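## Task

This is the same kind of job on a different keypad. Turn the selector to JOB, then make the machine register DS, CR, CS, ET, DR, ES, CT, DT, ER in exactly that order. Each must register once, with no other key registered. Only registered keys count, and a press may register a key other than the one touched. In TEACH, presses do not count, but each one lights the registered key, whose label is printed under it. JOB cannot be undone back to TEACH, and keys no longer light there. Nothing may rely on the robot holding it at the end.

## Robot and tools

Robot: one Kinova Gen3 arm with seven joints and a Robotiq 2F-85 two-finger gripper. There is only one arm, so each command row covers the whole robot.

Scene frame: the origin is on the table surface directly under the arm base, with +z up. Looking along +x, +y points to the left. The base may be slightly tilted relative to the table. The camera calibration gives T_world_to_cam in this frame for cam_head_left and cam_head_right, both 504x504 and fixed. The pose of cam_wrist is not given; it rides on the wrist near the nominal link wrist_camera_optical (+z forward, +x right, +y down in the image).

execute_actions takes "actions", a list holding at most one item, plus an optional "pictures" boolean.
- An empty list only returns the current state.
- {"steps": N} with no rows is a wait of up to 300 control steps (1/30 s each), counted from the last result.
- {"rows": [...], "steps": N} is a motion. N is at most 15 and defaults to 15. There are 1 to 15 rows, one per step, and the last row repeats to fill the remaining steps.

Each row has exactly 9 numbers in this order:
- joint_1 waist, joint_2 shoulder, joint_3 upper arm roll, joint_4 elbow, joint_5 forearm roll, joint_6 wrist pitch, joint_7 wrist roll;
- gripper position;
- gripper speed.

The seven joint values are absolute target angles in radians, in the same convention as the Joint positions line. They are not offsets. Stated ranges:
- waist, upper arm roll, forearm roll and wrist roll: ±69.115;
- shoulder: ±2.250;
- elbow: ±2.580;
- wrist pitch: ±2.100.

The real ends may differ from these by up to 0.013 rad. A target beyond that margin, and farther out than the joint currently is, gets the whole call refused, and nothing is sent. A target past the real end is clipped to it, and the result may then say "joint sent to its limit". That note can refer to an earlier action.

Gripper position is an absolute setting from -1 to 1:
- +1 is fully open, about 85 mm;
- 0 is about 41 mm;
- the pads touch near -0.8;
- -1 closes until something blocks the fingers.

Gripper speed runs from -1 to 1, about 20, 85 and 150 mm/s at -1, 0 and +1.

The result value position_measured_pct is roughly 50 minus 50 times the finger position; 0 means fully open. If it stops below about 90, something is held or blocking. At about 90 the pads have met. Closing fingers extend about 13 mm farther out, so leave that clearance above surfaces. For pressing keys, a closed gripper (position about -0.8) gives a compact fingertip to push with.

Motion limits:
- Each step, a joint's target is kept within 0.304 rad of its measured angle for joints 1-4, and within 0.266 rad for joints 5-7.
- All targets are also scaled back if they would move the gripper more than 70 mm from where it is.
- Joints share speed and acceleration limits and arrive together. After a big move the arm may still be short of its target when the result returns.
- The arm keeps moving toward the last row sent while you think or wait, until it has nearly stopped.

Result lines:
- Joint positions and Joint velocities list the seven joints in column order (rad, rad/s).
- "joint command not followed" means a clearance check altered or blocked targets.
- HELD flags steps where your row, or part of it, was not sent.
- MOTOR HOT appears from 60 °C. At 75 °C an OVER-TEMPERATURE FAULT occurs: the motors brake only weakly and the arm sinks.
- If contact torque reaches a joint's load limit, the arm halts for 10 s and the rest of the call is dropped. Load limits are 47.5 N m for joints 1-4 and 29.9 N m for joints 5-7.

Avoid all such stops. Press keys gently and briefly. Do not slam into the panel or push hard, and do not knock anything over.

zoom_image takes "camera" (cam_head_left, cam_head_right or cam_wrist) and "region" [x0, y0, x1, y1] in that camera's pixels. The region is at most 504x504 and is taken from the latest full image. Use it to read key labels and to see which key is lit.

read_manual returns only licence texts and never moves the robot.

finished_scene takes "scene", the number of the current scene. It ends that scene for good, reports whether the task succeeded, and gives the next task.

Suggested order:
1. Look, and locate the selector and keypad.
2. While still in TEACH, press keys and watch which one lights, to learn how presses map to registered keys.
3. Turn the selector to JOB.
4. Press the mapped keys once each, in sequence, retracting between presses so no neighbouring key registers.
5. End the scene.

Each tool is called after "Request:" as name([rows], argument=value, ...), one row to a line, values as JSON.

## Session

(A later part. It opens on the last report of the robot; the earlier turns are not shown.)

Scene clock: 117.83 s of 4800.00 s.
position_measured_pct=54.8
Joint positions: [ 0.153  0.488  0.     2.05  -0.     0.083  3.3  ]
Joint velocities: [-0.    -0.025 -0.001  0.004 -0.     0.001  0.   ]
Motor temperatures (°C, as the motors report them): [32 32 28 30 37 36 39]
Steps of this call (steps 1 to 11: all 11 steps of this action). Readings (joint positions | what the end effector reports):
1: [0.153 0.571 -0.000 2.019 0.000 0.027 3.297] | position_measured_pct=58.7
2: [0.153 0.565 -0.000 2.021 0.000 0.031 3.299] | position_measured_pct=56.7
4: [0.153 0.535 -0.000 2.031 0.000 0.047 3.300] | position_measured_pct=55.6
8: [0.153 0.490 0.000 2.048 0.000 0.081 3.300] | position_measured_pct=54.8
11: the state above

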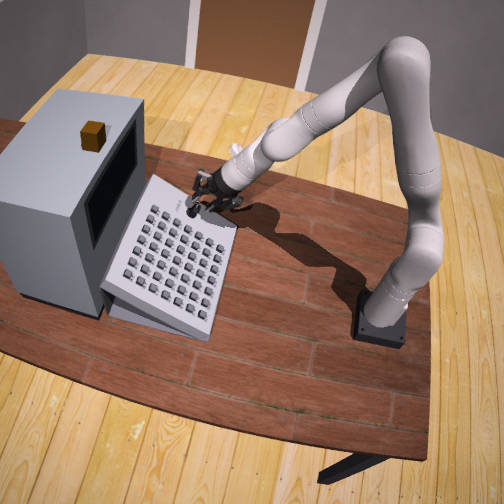

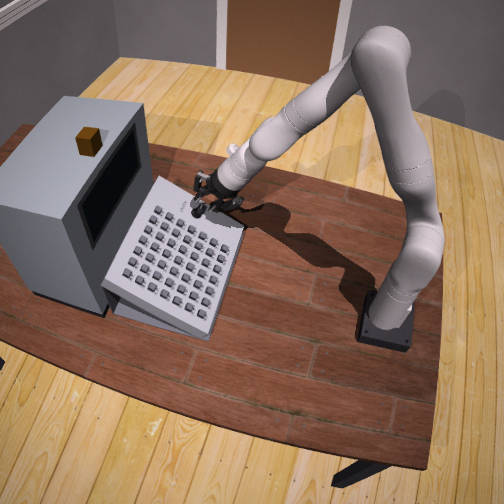

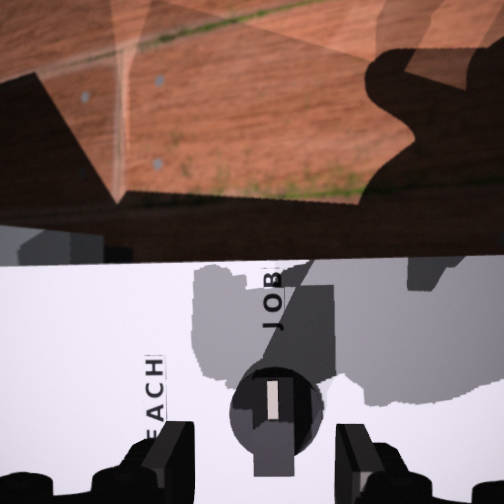

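Request:
execute_actions([
  {"rows":[[-0.194,0.51,0,1.99,0,0.118,4.712,-1,1]],"steps":15},
], pictures=false)

Request:
execute_actions([
  {"steps":20},
], pictures=false)

Request:
execute_actions([
  {"rows":[[-0.194,0.55,0,1.977,0,0.091,4.712,-1,1]],"steps":15},
], pictures=false)

Request:
execute_actions([
  {"rows":[[-0.194,0.558,0,1.974,0,0.086,4.712,-1,1],[-0.194,0.565,0,1.9715,0,0.0815,4.712,-1,1],[-0.194,0.571,0,1.969,0,0.078,4.712,-1,1],[-0.194,0.576,0,1.9675,0,0.0745,4.712,-1,1],[-0.194,0.58,0,1.966,0,0.072,4.712,-1,1],[-0.194,0.584,0,1.9645,0,0.0695,4.712,-1,1],[-0.194,0.587,0,1.963,0,0.068,4.712,-1,1]],"steps":11},
], pictures=false)

Request:
execute_actions([
  {"rows":[[-0.194,0.55,0,1.977,0,0.091,4.712,-1,1]],"steps":6},
], pictures=false)

Request:
execute_actions([
  {"rows":[[-0.241,0.57,0,1.847,0,0.201,4.712,-1,1]],"steps":12},
], pictures=false)

Request:
execute_actions([
  {"rows":[[-0.241,0.578,0,1.844,0,0.196,4.712,-1,1],[-0.241,0.584,0,1.842,0,0.192,4.712,-1,1],[-0.241,0.589,0,1.84,0,0.189,4.712,-1,1],[-0.241,0.594,0,1.838,0,0.186,4.712,-1,1],[-0.241,0.598,0,1.837,0,0.183,4.712,-1,1],[-0.241,0.602,0,1.835,0,0.181,4.712,-1,1],[-0.241,0.605,0,1.834,0,0.179,4.712,-1,1]],"steps":11},
], pictures=false)

Request:
execute_actions([
  {"rows":[[-0.241,0.567,0,1.848,0,0.203,4.712,-1,1]],"steps":5},
], pictures=false)

Request:
execute_actions([
  {"rows":[[-0.186,0.564,0,1.86,0,0.194,4.712,-1,1]],"steps":10},
], pictures=false)

Request:
execute_actions([
  {"rows":[[-0.186,0.572,0,1.857,0,0.189,4.712,-1,1],[-0.186,0.578,0,1.855,0,0.185,4.712,-1,1],[-0.186,0.583,0,1.853,0,0.182,4.712,-1,1],[-0.186,0.588,0,1.851,0,0.179,4.712,-1,1],[-0.186,0.592,0,1.85,0,0.176,4.712,-1,1],[-0.186,0.596,0,1.848,0,0.174,4.712,-1,1],[-0.186,0.599,0,1.847,0,0.172,4.712,-1,1]],"steps":11},
], pictures=false)

Request:
execute_actions([
  {"rows":[[-0.186,0.556,0,1.863,0,0.199,4.712,-1,1]],"steps":6},
], pictures=false)

Request:
execute_actions([
  {"rows":[[-0.14,0.545,0,2.093,0,-0.02,4.712,-1,1]],"steps":15},
], pictures=false)

Request:
execute_actions([
  {"rows":[[-0.14,0.553,0,2.09,0,-0.025,4.712,-1,1],[-0.14,0.56,0,2.0875,0,-0.0295,4.712,-1,1],[-0.14,0.566,0,2.085,0,-0.033,4.712,-1,1],[-0.14,0.571,0,2.083,0,-0.036,4.712,-1,1],[-0.14,0.575,0,2.0815,0,-0.0385,4.712,-1,1],[-0.14,0.579,0,2.08,0,-0.041,4.712,-1,1],[-0.14,0.582,0,2.079,0,-0.043,4.712,-1,1]],"steps":11},
], pictures=false)

Request:
execute_actions([
  {"rows":[[-0.14,0.542,0,2.094,0,-0.018,4.712,-1,1]],"steps":6},
], pictures=false)

Request:
execute_actions([
  {"rows":[[-0.252,0.558,0,1.961,0,0.099,4.712,-1,1]],"steps":14},
], pictures=false)

Request:
execute_actions([
  {"rows":[[-0.252,0.566,0,1.958,0,0.094,4.712,-1,1],[-0.252,0.572,0,1.956,0,0.09,4.712,-1,1],[-0.252,0.577,0,1.954,0,0.087,4.712,-1,1],[-0.252,0.582,0,1.952,0,0.084,4.712,-1,1],[-0.252,0.586,0,1.9505,0,0.0815,4.712,-1,1],[-0.252,0.59,0,1.949,0,0.079,4.712,-1,1],[-0.252,0.593,0,1.948,0,0.077,4.712,-1,1]],"steps":11},
], pictures=false)

Request:
execute_actions([
  {"rows":[[-0.252,0.555,0,1.962,0,0.101,4.712,-1,1]],"steps":6},
], pictures=false)

Request:
execute_actions([
  {"rows":[[-0.202,0.55,0,2.0845,0,-0.0165,4.712,-1,1]],"steps":12},
], pictures=false)

Request:
execute_actions([
  {"rows":[[-0.202,0.558,0,2.0815,0,-0.0215,4.712,-1,1],[-0.202,0.564,0,2.079,0,-0.025,4.712,-1,1],[-0.202,0.569,0,2.077,0,-0.028,4.712,-1,1],[-0.202,0.574,0,2.0755,0,-0.0315,4.712,-1,1],[-0.202,0.578,0,2.074,0,-0.034,4.712,-1,1],[-0.202,0.582,0,2.0725,0,-0.0365,4.712,-1,1],[-0.202,0.585,0,2.0715,0,-0.0385,4.712,-1,1]],"steps":11},
], pictures=false)

Request:
execute_actions([
  {"rows":[[-0.202,0.54,0,2.088,0,-0.01,4.712,-1,1]],"steps":7},
], pictures=false)

Request:
execute_actions([
  {"rows":[[-0.13,0.559,0,1.869,0,0.19,4.712,-1,1]],"steps":15},
], pictures=false)

Request:
execute_actions([
  {"rows":[[-0.13,0.568,0,1.865,0,0.185,4.712,-1,1],[-0.13,0.575,0,1.863,0,0.18,4.712,-1,1],[-0.13,0.58,0,1.861,0,0.177,4.712,-1,1],[-0.13,0.585,0,1.859,0,0.174,4.712,-1,1],[-0.13,0.589,0,1.858,0,0.171,4.712,-1,1],[-0.13,0.593,0,1.856,0,0.169,4.712,-1,1],[-0.13,0.596,0,1.855,0,0.167,4.712,-1,1]],"steps":11},
], pictures=false)

Request:
execute_actions([
  {"rows":[[-0.13,0.559,0,1.869,0,0.19,4.712,-1,1]],"steps":6},
], pictures=false)

Request:
execute_actions([
  {"rows":[[-0.135,0.548,0,1.982,0,0.088,4.712,-1,1]],"steps":11},
], pictures=false)

Request:
execute_actions([
  {"rows":[[-0.135,0.556,0,1.979,0,0.083,4.712,-1,1],[-0.135,0.562,0,1.977,0,0.079,4.712,-1,1],[-0.135,0.568,0,1.975,0,0.075,4.712,-1,1],[-0.135,0.573,0,1.973,0,0.072,4.712,-1,1],[-0.135,0.577,0,1.9715,0,0.0695,4.712,-1,1],[-0.135,0.581,0,1.97,0,0.067,4.712,-1,1],[-0.135,0.584,0,1.969,0,0.065,4.712,-1,1]],"steps":11},
], pictures=false)

Request:
execute_actions([
  {"rows":[[-0.135,0.543,0,1.984,0,0.091,4.712,-1,1]],"steps":6},
], pictures=false)

Request:
execute_actions([
  {"rows":[[-0.263,0.555,0,2.07,0,-0.007,4.712,-1,1]],"steps":15},
], pictures=false)

Request:
execute_actions([
  {"rows":[[-0.263,0.563,0,2.067,0,-0.012,4.712,-1,1],[-0.263,0.569,0,2.065,0,-0.016,4.712,-1,1],[-0.263,0.574,0,2.063,0,-0.019,4.712,-1,1],[-0.263,0.579,0,2.061,0,-0.022,4.712,-1,1],[-0.263,0.583,0,2.06,0,-0.025,4.712,-1,1],[-0.263,0.587,0,2.058,0,-0.027,4.712,-1,1],[-0.263,0.59,0,2.057,0,-0.029,4.712,-1,1]],"steps":11},
], pictures=false)

Request:
execute_actions([
  {"rows":[[-0.263,0.52,0,2.082,0,0.016,4.712,-1,1]],"steps":12},
], pictures=false)

Scene clock: 162.43 s of 4800.00 s.
position_measured_pct=91.7
Joint positions: [-0.139  0.506 -0.001  1.998 -0.     0.113  3.7  ]
Joint velocities: [-0.326  0.024  0.004 -0.056  0.001  0.034  1.216]
Motor temperatures (°C, as the motors report them): [32 32 28 30 37 36 39]
Steps of this call (steps 1 to 15: the robot went on to your last target; steps 16 to 90: nothing new was sent; then 41.10 s passed at rest; steps 91 to 105: all 15 steps of this action). Readings (joint positions | what the end effector reports):
91: [0.151 0.485 0.000 2.050 0.000 0.083 3.301] | position_measured_pct=54.8
92: [0.144 0.486 0.002 2.049 0.000 0.084 3.305] | position_measured_pct=56.0
94: [0.114 0.488 0.003 2.044 0.000 0.087 3.328] | position_measured_pct=63.1
98: [0.005 0.496 0.001 2.024 0.000 0.098 3.427] | position_measured_pct=82.9
105: the state above

Scene clock: 163.10 s of 4800.00 s.
position_measured_pct=91.7
Joint positions: [-0.193  0.51  -0.     1.99  -0.     0.118  4.513]
Joint velocities: [-0.006  0.003  0.    -0.001 -0.    -0.001  1.218]
Motor temperatures (°C, as the motors report them): [32 32 28 30 37 36 39]
Steps of this call (steps 1 to 20: the robot went on to your last target). Readings (joint positions | what the end effector reports):
1: [-0.149 0.507 -0.001 1.997 -0.000 0.114 3.741] | position_measured_pct=91.7
2: [-0.157 0.507 -0.001 1.995 -0.000 0.115 3.782] | position_measured_pct=91.7
4: [-0.169 0.508 -0.001 1.994 -0.000 0.116 3.863] | position_measured_pct=91.7
8: [-0.183 0.509 -0.000 1.991 -0.000 0.117 4.025] | position_measured_pct=91.7
20: the state above

Scene clock: 163.60 s of 4800.00 s.
position_measured_pct=91.7
Joint positions: [-0.194  0.55   0.     1.977  0.     0.091  4.712]
Joint velocities: [-0.     0.002  0.002 -0.001 -0.001 -0.    -0.001]
Motor temperatures (°C, as the motors report them): [32 32 28 30 37 36 39]
Steps of this call (steps 1 to 15: all 15 steps of this action). Readings (joint positions | what the end effector reports):
1: [-0.193 0.510 -0.000 1.990 -0.000 0.118 4.554] | position_measured_pct=91.7
2: [-0.194 0.512 0.000 1.989 -0.000 0.117 4.594] | position_measured_pct=91.7
4: [-0.194 0.528 0.000 1.984 0.000 0.108 4.669] | position_measured_pct=91.7
8: [-0.194 0.548 -0.000 1.978 0.000 0.091 4.712] | position_measured_pct=91.7
15: the state above

Scene clock: 163.97 s of 4800.00 s.
position_measured_pct=91.7
Joint positions: [-0.194  0.583  0.     1.966 -0.     0.07   4.712]
Joint velocities: [ 0.     0.001 -0.001 -0.    -0.001  0.     0.001]
Motor temperatures (°C, as the motors report them): [32 32 28 30 37 36 39]
Steps of this call (steps 1 to 11: all 11 steps of this action). Readings (joint positions | what the end effector reports):
1: [-0.194 0.551 0.000 1.977 -0.000 0.090 4.712] | position_measured_pct=91.7
2: [-0.194 0.557 0.000 1.975 0.000 0.088 4.712] | position_measured_pct=91.7
4: [-0.194 0.569 0.000 1.970 -0.000 0.080 4.712] | position_measured_pct=91.7
8: [-0.194 0.583 0.000 1.965 -0.000 0.071 4.712] | position_measured_pct=91.7
11: the state above

Scene clock: 164.17 s of 4800.00 s.
position_measured_pct=91.7
Joint positions: [-0.194  0.551  0.     1.976  0.     0.09   4.712]
Joint velocities: [ 0.     0.024  0.001  0.006 -0.001  0.024  0.   ]
Motor temperatures (°C, as the motors report them): [32 32 28 30 37 36 39]
Steps of this call (steps 1 to 6: all 6 steps of this action). Readings (joint positions | what the end effector reports):
1: [-0.194 0.582 0.000 1.966 -0.000 0.071 4.712] | position_measured_pct=91.7
2: [-0.194 0.577 0.000 1.967 -0.000 0.073 4.712] | position_measured_pct=91.7
4: [-0.194 0.556 -0.000 1.974 -0.000 0.085 4.712] | position_measured_pct=91.7
6: the state above

Scene clock: 164.57 s of 4800.00 s.
position_measured_pct=91.7
Joint positions: [-0.24   0.569 -0.     1.847 -0.     0.2    4.712]
Joint velocities: [-0.01   0.008  0.011 -0.004  0.     0.014 -0.   ]
Motor temperatures (°C, as the motors report them): [32 32 28 30 37 36 39]
Steps of this call (steps 1 to 12: all 12 steps of this action). Readings (joint positions | what the end effector reports):
1: [-0.194 0.552 0.000 1.976 0.000 0.092 4.712] | position_measured_pct=91.7
2: [-0.197 0.554 0.001 1.971 0.000 0.097 4.712] | position_measured_pct=91.7
4: [-0.208 0.559 0.001 1.944 0.000 0.120 4.712] | position_measured_pct=91.7
8: [-0.235 0.568 -0.001 1.863 -0.000 0.187 4.712] | position_measured_pct=91.7
12: the state above

Scene clock: 164.93 s of 4800.00 s.
position_measured_pct=91.7
Joint positions: [-0.241  0.601  0.     1.836 -0.     0.181  4.712]
Joint velocities: [-0.     0.001 -0.    -0.002 -0.001  0.    -0.001]
Motor temperatures (°C, as the motors report them): [32 32 28 30 37 36 39]
Steps of this call (steps 1 to 11: all 11 steps of this action). Readings (joint positions | what the end effector reports):
1: [-0.240 0.570 -0.000 1.847 0.000 0.200 4.712] | position_measured_pct=91.7
2: [-0.240 0.576 0.000 1.845 0.000 0.197 4.712] | position_measured_pct=91.7
4: [-0.241 0.588 0.000 1.841 0.000 0.191 4.712] | position_measured_pct=91.7
8: [-0.241 0.601 0.000 1.836 0.000 0.182 4.712] | position_measured_pct=91.7
11: the state above

Scene clock: 165.10 s of 4800.00 s.
position_measured_pct=91.7
Joint positions: [-0.241  0.568 -0.     1.847 -0.     0.2    4.712]
Joint velocities: [ 0.    -0.074  0.003  0.025  0.001  0.088  0.   ]
Motor temperatures (°C, as the motors report them): [32 32 28 30 37 36 39]
Steps of this call (steps 1 to 5: all 5 steps of this action). Readings (joint positions | what the end effector reports):
1: [-0.241 0.600 0.000 1.836 -0.000 0.182 4.712] | position_measured_pct=91.7
2: [-0.241 0.595 0.000 1.838 -0.000 0.184 4.712] | position_measured_pct=91.7
4: [-0.241 0.573 -0.000 1.845 -0.000 0.196 4.712] | position_measured_pct=91.7
5: the state above

Scene clock: 165.43 s of 4800.00 s.
position_measured_pct=91.7
Joint positions: [-0.188  0.564  0.     1.86  -0.     0.194  4.712]
Joint velocities: [ 0.012 -0.002 -0.011  0.002  0.001 -0.    -0.001]
Motor temperatures (°C, as the motors report them): [32 32 28 30 37 36 39]
Steps of this call (steps 1 to 10: all 10 steps of this action). Readings (joint positions | what the end effector reports):
1: [-0.239 0.567 -0.000 1.847 -0.000 0.202 4.712] | position_measured_pct=91.7
2: [-0.233 0.567 -0.002 1.849 -0.000 0.201 4.712] | position_measured_pct=91.7
4: [-0.206 0.566 -0.003 1.855 -0.000 0.198 4.712] | position_measured_pct=91.7
8: [-0.189 0.565 0.002 1.860 0.000 0.194 4.712] | position_measured_pct=91.7
10: the state above

Scene clock: 165.80 s of 4800.00 s.
position_measured_pct=91.7
Joint positions: [-0.186  0.595 -0.     1.849 -0.     0.174  4.712]
Joint velocities: [ 0.    -0.    -0.    -0.001 -0.    -0.    -0.001]
Motor temperatures (°C, as the motors report them): [32 32 28 30 37 36 39]
Steps of this call (steps 1 to 11: all 11 steps of this action). Readings (joint positions | what the end effector reports):
1: [-0.187 0.566 -0.000 1.860 -0.000 0.193 4.712] | position_measured_pct=91.7
2: [-0.187 0.571 0.000 1.857 -0.000 0.191 4.712] | position_measured_pct=91.7
4: [-0.187 0.582 0.000 1.854 0.000 0.184 4.712] | position_measured_pct=91.7
8: [-0.186 0.595 0.000 1.849 -0.000 0.175 4.712] | position_measured_pct=91.7
11: the state above

Scene clock: 166.00 s of 4800.00 s.
position_measured_pct=91.7
Joint positions: [-0.186  0.557  0.     1.862 -0.     0.198  4.712]
Joint velocities: [ 0.001  0.006  0.004  0.006 -0.     0.037  0.001]
Motor temperatures (°C, as the motors report them): [32 32 28 30 37 36 39]
Steps of this call (steps 1 to 6: all 6 steps of this action). Readings (joint positions | what the end effector reports):
1: [-0.186 0.594 -0.000 1.849 -0.000 0.175 4.712] | position_measured_pct=91.7
2: [-0.186 0.589 -0.000 1.851 -0.000 0.177 4.712] | position_measured_pct=91.7
4: [-0.186 0.566 -0.000 1.859 -0.000 0.190 4.712] | position_measured_pct=91.7
6: the state above

Scene clock: 166.50 s of 4800.00 s.
position_measured_pct=91.7
Joint positions: [-0.141  0.546  0.     2.093 -0.    -0.019  4.712]
Joint velocities: [ 0.008 -0.007 -0.008  0.007 -0.    -0.017 -0.001]
Motor temperatures (°C, as the motors report them): [32 32 28 30 37 36 39]
Steps of this call (steps 1 to 15: all 15 steps of this action). Readings (joint positions | what the end effector reports):
1: [-0.186 0.558 -0.000 1.863 -0.000 0.197 4.712] | position_measured_pct=91.7
2: [-0.184 0.557 -0.000 1.869 -0.000 0.192 4.712] | position_measured_pct=91.7
4: [-0.178 0.554 -0.001 1.896 -0.000 0.165 4.712] | position_measured_pct=91.7
8: [-0.156 0.548 -0.000 2.010 -0.000 0.056 4.712] | position_measured_pct=91.7
15: the state above

Scene clock: 166.87 s of 4800.00 s.
position_measured_pct=91.7
Joint positions: [-0.14   0.577 -0.     2.082 -0.    -0.041  4.712]
Joint velocities: [ 0.    -0.002  0.001 -0.002 -0.001 -0.001  0.001]
Motor temperatures (°C, as the motors report them): [32 32 28 30 37 36 39]
Steps of this call (steps 1 to 11: all 11 steps of this action). Readings (joint positions | what the end effector reports):
1: [-0.141 0.547 0.000 2.092 0.000 -0.020 4.712] | position_measured_pct=91.7
2: [-0.141 0.553 0.000 2.091 0.000 -0.023 4.712] | position_measured_pct=91.7
4: [-0.140 0.565 0.000 2.086 -0.000 -0.031 4.712] | position_measured_pct=91.7
8: [-0.140 0.578 0.000 2.081 -0.000 -0.040 4.712] | position_measured_pct=91.7
11: the state above

Scene clock: 167.07 s of 4800.00 s.
position_measured_pct=91.7
Joint positions: [-0.14   0.543  0.     2.093  0.    -0.019  4.712]
Joint velocities: [ 0.001  0.02   0.002  0.008 -0.     0.03  -0.   ]
Motor temperatures (°C, as the motors report them): [32 32 28 30 37 36 39]
Steps of this call (steps 1 to 6: all 6 steps of this action). Readings (joint positions | what the end effector reports):
1: [-0.140 0.576 -0.000 2.082 -0.000 -0.040 4.712] | position_measured_pct=91.7
2: [-0.140 0.571 -0.000 2.084 -0.000 -0.038 4.712] | position_measured_pct=91.7
4: [-0.140 0.549 -0.000 2.090 -0.000 -0.026 4.712] | position_measured_pct=91.7
6: the state above

Scene clock: 167.53 s of 4800.00 s.
position_measured_pct=91.7
Joint positions: [-0.25   0.557 -0.     1.961  0.     0.099  4.712]
Joint velocities: [-0.018  0.005  0.004 -0.     0.001  0.003 -0.001]
Motor temperatures (°C, as the motors report them): [32 32 28 30 37 36 39]
Steps of this call (steps 1 to 14: all 14 steps of this action). Readings (joint positions | what the end effector reports):
1: [-0.141 0.544 0.000 2.093 -0.000 -0.017 4.712] | position_measured_pct=91.7
2: [-0.147 0.546 0.001 2.088 -0.000 -0.012 4.712] | position_measured_pct=91.7
4: [-0.172 0.550 0.002 2.061 -0.000 0.012 4.712] | position_measured_pct=91.7
8: [-0.238 0.557 -0.002 1.978 -0.000 0.083 4.712] | position_measured_pct=91.7
14: the state above

Scene clock: 167.90 s of 4800.00 s.
position_measured_pct=91.7
Joint positions: [-0.252  0.588  0.     1.951 -0.     0.079  4.712]
Joint velocities: [-0.    -0.001  0.     0.     0.    -0.002  0.001]
Motor temperatures (°C, as the motors report them): [32 32 28 30 37 36 39]
Steps of this call (steps 1 to 11: all 11 steps of this action). Readings (joint positions | what the end effector reports):
1: [-0.250 0.559 -0.000 1.961 0.000 0.098 4.712] | position_measured_pct=91.7
2: [-0.251 0.564 0.000 1.959 -0.000 0.096 4.712] | position_measured_pct=91.7
4: [-0.251 0.576 -0.000 1.955 -0.000 0.089 4.712] | position_measured_pct=91.7
8: [-0.252 0.589 0.000 1.950 -0.000 0.080 4.712] | position_measured_pct=91.7
11: the state above

Scene clock: 168.10 s of 4800.00 s.
position_measured_pct=91.7
Joint positions: [-0.252  0.556  0.     1.961 -0.     0.1    4.712]
Joint velocities: [-0.     0.024  0.001  0.002  0.001  0.024 -0.001]
Motor temperatures (°C, as the motors report them): [32 32 28 30 37 36 39]
Steps of this call (steps 1 to 6: all 6 steps of this action). Readings (joint positions | what the end effector reports):
1: [-0.252 0.587 0.000 1.951 -0.000 0.080 4.712] | position_measured_pct=91.7
2: [-0.252 0.582 0.000 1.952 -0.000 0.082 4.712] | position_measured_pct=91.7
4: [-0.252 0.561 -0.000 1.959 -0.000 0.094 4.712] | position_measured_pct=91.7
6: the state above

Scene clock: 168.50 s of 4800.00 s.
position_measured_pct=91.7
Joint positions: [-0.204  0.551  0.     2.084 -0.    -0.016  4.712]
Joint velocities: [ 0.011 -0.005 -0.009  0.004  0.    -0.012 -0.   ]
Motor temperatures (°C, as the motors report them): [32 32 28 30 37 36 39]
Steps of this call (steps 1 to 12: all 12 steps of this action). Readings (joint positions | what the end effector reports):
1: [-0.251 0.556 -0.000 1.962 -0.000 0.099 4.712] | position_measured_pct=91.7
2: [-0.249 0.556 -0.001 1.968 -0.000 0.094 4.712] | position_measured_pct=91.7
4: [-0.236 0.553 -0.001 1.995 -0.000 0.067 4.712] | position_measured_pct=91.7
8: [-0.207 0.551 0.001 2.072 -0.000 -0.004 4.712] | position_measured_pct=91.7
12: the state above

Scene clock: 168.87 s of 4800.00 s.
position_measured_pct=91.7
Joint positions: [-0.202  0.58   0.     2.075 -0.    -0.036  4.712]
Joint velocities: [ 0.     0.002 -0.     0.     0.    -0.002 -0.   ]
Motor temperatures (°C, as the motors report them): [32 32 28 30 37 36 39]
Steps of this call (steps 1 to 11: all 11 steps of this action). Readings (joint positions | what the end effector reports):
1: [-0.203 0.552 0.000 2.084 0.000 -0.017 4.712] | position_measured_pct=91.7
2: [-0.203 0.557 0.000 2.082 0.000 -0.020 4.712] | position_measured_pct=91.7
4: [-0.202 0.568 0.000 2.078 -0.000 -0.026 4.712] | position_measured_pct=91.7
8: [-0.202 0.580 0.000 2.074 -0.000 -0.035 4.712] | position_measured_pct=91.7
11: the state above

Scene clock: 169.10 s of 4800.00 s.
position_measured_pct=91.7
Joint positions: [-0.202  0.542  0.     2.087 -0.    -0.01   4.712]
Joint velocities: [-0.     0.013  0.     0.014  0.     0.023  0.001]
Motor temperatures (°C, as the motors report them): [32 32 28 30 37 36 39]
Steps of this call (steps 1 to 7: all 7 steps of this action). Readings (joint positions | what the end effector reports):
1: [-0.202 0.579 -0.000 2.075 -0.000 -0.036 4.712] | position_measured_pct=91.7
2: [-0.202 0.574 -0.000 2.076 -0.000 -0.033 4.712] | position_measured_pct=91.7
4: [-0.202 0.551 -0.000 2.083 -0.000 -0.020 4.712] | position_measured_pct=91.7
7: the state above

Scene clock: 169.60 s of 4800.00 s.
position_measured_pct=91.7
Joint positions: [-0.132  0.558  0.     1.869  0.     0.19   4.712]
Joint velocities: [ 0.013  0.009 -0.007 -0.004 -0.001  0.012 -0.   ]
Motor temperatures (°C, as the motors report them): [32 32 28 30 37 36 39]
Steps of this call (steps 1 to 15: all 15 steps of this action). Readings (joint positions | what the end effector reports):
1: [-0.201 0.542 -0.000 2.087 0.000 -0.009 4.712] | position_measured_pct=91.7
2: [-0.199 0.543 -0.000 2.082 0.000 -0.004 4.712] | position_measured_pct=91.7
4: [-0.189 0.547 -0.001 2.055 0.000 0.021 4.712] | position_measured_pct=91.7
8: [-0.153 0.556 -0.000 1.943 0.000 0.122 4.712] | position_measured_pct=91.7
15: the state above

Scene clock: 169.97 s of 4800.00 s.
position_measured_pct=91.7
Joint positions: [-0.13   0.592 -0.     1.857 -0.     0.169  4.712]
Joint velocities: [ 0.     0.    -0.001 -0.001  0.002 -0.     0.   ]
Motor temperatures (°C, as the motors report them): [32 32 28 30 37 36 39]
Steps of this call (steps 1 to 11: all 11 steps of this action). Readings (joint positions | what the end effector reports):
1: [-0.131 0.560 0.000 1.869 -0.000 0.189 4.712] | position_measured_pct=91.7
2: [-0.131 0.566 0.000 1.866 -0.000 0.187 4.712] | position_measured_pct=91.7
4: [-0.130 0.578 0.000 1.862 0.000 0.179 4.712] | position_measured_pct=91.7
8: [-0.130 0.593 0.000 1.857 -0.000 0.169 4.712] | position_measured_pct=91.7
11: the state above

Scene clock: 170.17 s of 4800.00 s.
position_measured_pct=91.7
Joint positions: [-0.13   0.56   0.     1.868  0.     0.189  4.712]
Joint velocities: [0.001 0.022 0.001 0.004 0.    0.021 0.   ]
Motor temperatures (°C, as the motors report them): [32 32 28 30 37 36 39]
Steps of this call (steps 1 to 6: all 6 steps of this action). Readings (joint positions | what the end effector reports):
1: [-0.130 0.591 -0.000 1.857 -0.000 0.169 4.712] | position_measured_pct=91.7
2: [-0.130 0.586 -0.000 1.859 -0.000 0.172 4.712] | position_measured_pct=91.7
4: [-0.130 0.565 -0.000 1.866 -0.000 0.184 4.712] | position_measured_pct=91.7
6: the state above

Scene clock: 170.53 s of 4800.00 s.
position_measured_pct=91.7
Joint positions: [-0.135  0.549 -0.     1.982 -0.     0.089  4.712]
Joint velocities: [-0.002 -0.009  0.     0.008 -0.    -0.018  0.001]
Motor temperatures (°C, as the motors report them): [32 32 28 30 37 36 39]
Steps of this call (steps 1 to 11: all 11 steps of this action). Readings (joint positions | what the end effector reports):
1: [-0.130 0.560 0.000 1.869 0.000 0.189 4.712] | position_measured_pct=91.7
2: [-0.130 0.559 0.000 1.875 0.000 0.183 4.712] | position_measured_pct=91.7
4: [-0.132 0.555 0.000 1.902 0.000 0.158 4.712] | position_measured_pct=91.7
8: [-0.135 0.549 -0.000 1.973 -0.000 0.096 4.712] | position_measured_pct=91.7
11: the state above

Scene clock: 170.90 s of 4800.00 s.
position_measured_pct=91.7
Joint positions: [-0.135  0.58   0.     1.971 -0.     0.067  4.712]
Joint velocities: [ 0.     0.     0.     0.     0.    -0.001  0.001]
Motor temperatures (°C, as the motors report them): [32 32 28 30 37 36 39]
Steps of this call (steps 1 to 11: all 11 steps of this action). Readings (joint positions | what the end effector reports):
1: [-0.135 0.550 0.000 1.981 -0.000 0.088 4.712] | position_measured_pct=91.7
2: [-0.135 0.555 0.000 1.979 0.000 0.085 4.712] | position_measured_pct=91.7
4: [-0.135 0.567 0.000 1.976 0.000 0.077 4.712] | position_measured_pct=91.7
8: [-0.135 0.581 0.000 1.971 -0.000 0.067 4.712] | position_measured_pct=91.7
11: the state above

Scene clock: 171.10 s of 4800.00 s.
position_measured_pct=91.7
Joint positions: [-0.135  0.544  0.     1.983  0.     0.09   4.712]
Joint velocities: [ 0.001  0.015  0.001  0.006  0.     0.032 -0.   ]
Motor temperatures (°C, as the motors report them): [32 32 28 30 37 36 39]
Steps of this call (steps 1 to 6: all 6 steps of this action). Readings (joint positions | what the end effector reports):
1: [-0.135 0.579 0.000 1.971 -0.000 0.067 4.712] | position_measured_pct=91.7
2: [-0.135 0.574 0.000 1.973 -0.000 0.070 4.712] | position_measured_pct=91.7
4: [-0.135 0.551 -0.000 1.980 -0.000 0.083 4.712] | position_measured_pct=91.7
6: the state above

Scene clock: 171.60 s of 4800.00 s.
position_measured_pct=91.7
Joint positions: [-0.261  0.555 -0.     2.07   0.    -0.007  4.712]
Joint velocities: [-0.016 -0.     0.    -0.001 -0.    -0.001  0.   ]
Motor temperatures (°C, as the motors report them): [32 32 28 30 37 36 39]
Steps of this call (steps 1 to 15: all 15 steps of this action). Readings (joint positions | what the end effector reports):
1: [-0.136 0.545 0.000 1.984 0.000 0.090 4.712] | position_measured_pct=91.7
2: [-0.143 0.546 0.002 1.988 0.000 0.085 4.712] | position_measured_pct=91.7
4: [-0.173 0.549 0.003 2.006 0.000 0.063 4.712] | position_measured_pct=91.7
8: [-0.248 0.554 -0.002 2.060 0.000 0.004 4.712] | position_measured_pct=91.7
15: the state above

Scene clock: 171.97 s of 4800.00 s.
position_measured_pct=91.7
Joint positions: [-0.263  0.585  0.     2.06  -0.    -0.026  4.712]
Joint velocities: [-0.    -0.     0.    -0.    -0.001 -0.001  0.001]
Motor temperatures (°C, as the motors report them): [32 32 28 30 37 36 39]
Steps of this call (steps 1 to 11: all 11 steps of this action). Readings (joint positions | what the end effector reports):
1: [-0.262 0.556 -0.000 2.070 0.000 -0.008 4.712] | position_measured_pct=91.7
2: [-0.262 0.562 -0.000 2.068 0.000 -0.010 4.712] | position_measured_pct=91.7
4: [-0.262 0.573 -0.000 2.064 0.000 -0.017 4.712] | position_measured_pct=91.7
8: [-0.263 0.585 0.000 2.060 -0.000 -0.026 4.712] | position_measured_pct=91.7
11: the state above

Scene clock: 172.37 s of 4800.00 s.
position_measured_pct=91.7
Joint positions: [-0.263  0.521 -0.     2.082  0.     0.016  4.712]
Joint velocities: [-0.    -0.012  0.002  0.    -0.002 -0.002 -0.   ]
Motor temperatures (°C, as the motors report them): [32 32 28 30 37 36 39]
Steps of this call (steps 1 to 12: all 12 steps of this action). Readings (joint positions | what the end effector reports):
1: [-0.263 0.584 0.000 2.060 -0.000 -0.026 4.712] | position_measured_pct=91.7
2: [-0.263 0.579 0.000 2.062 -0.000 -0.024 4.712] | position_measured_pct=91.7
4: [-0.263 0.552 -0.000 2.070 -0.000 -0.009 4.712] | position_measured_pct=91.7
8: [-0.263 0.523 0.000 2.081 0.000 0.015 4.712] | position_measured_pct=91.7
12: the state above

Request:
finished_scene(scene=2)

The scene is finished: the task was done.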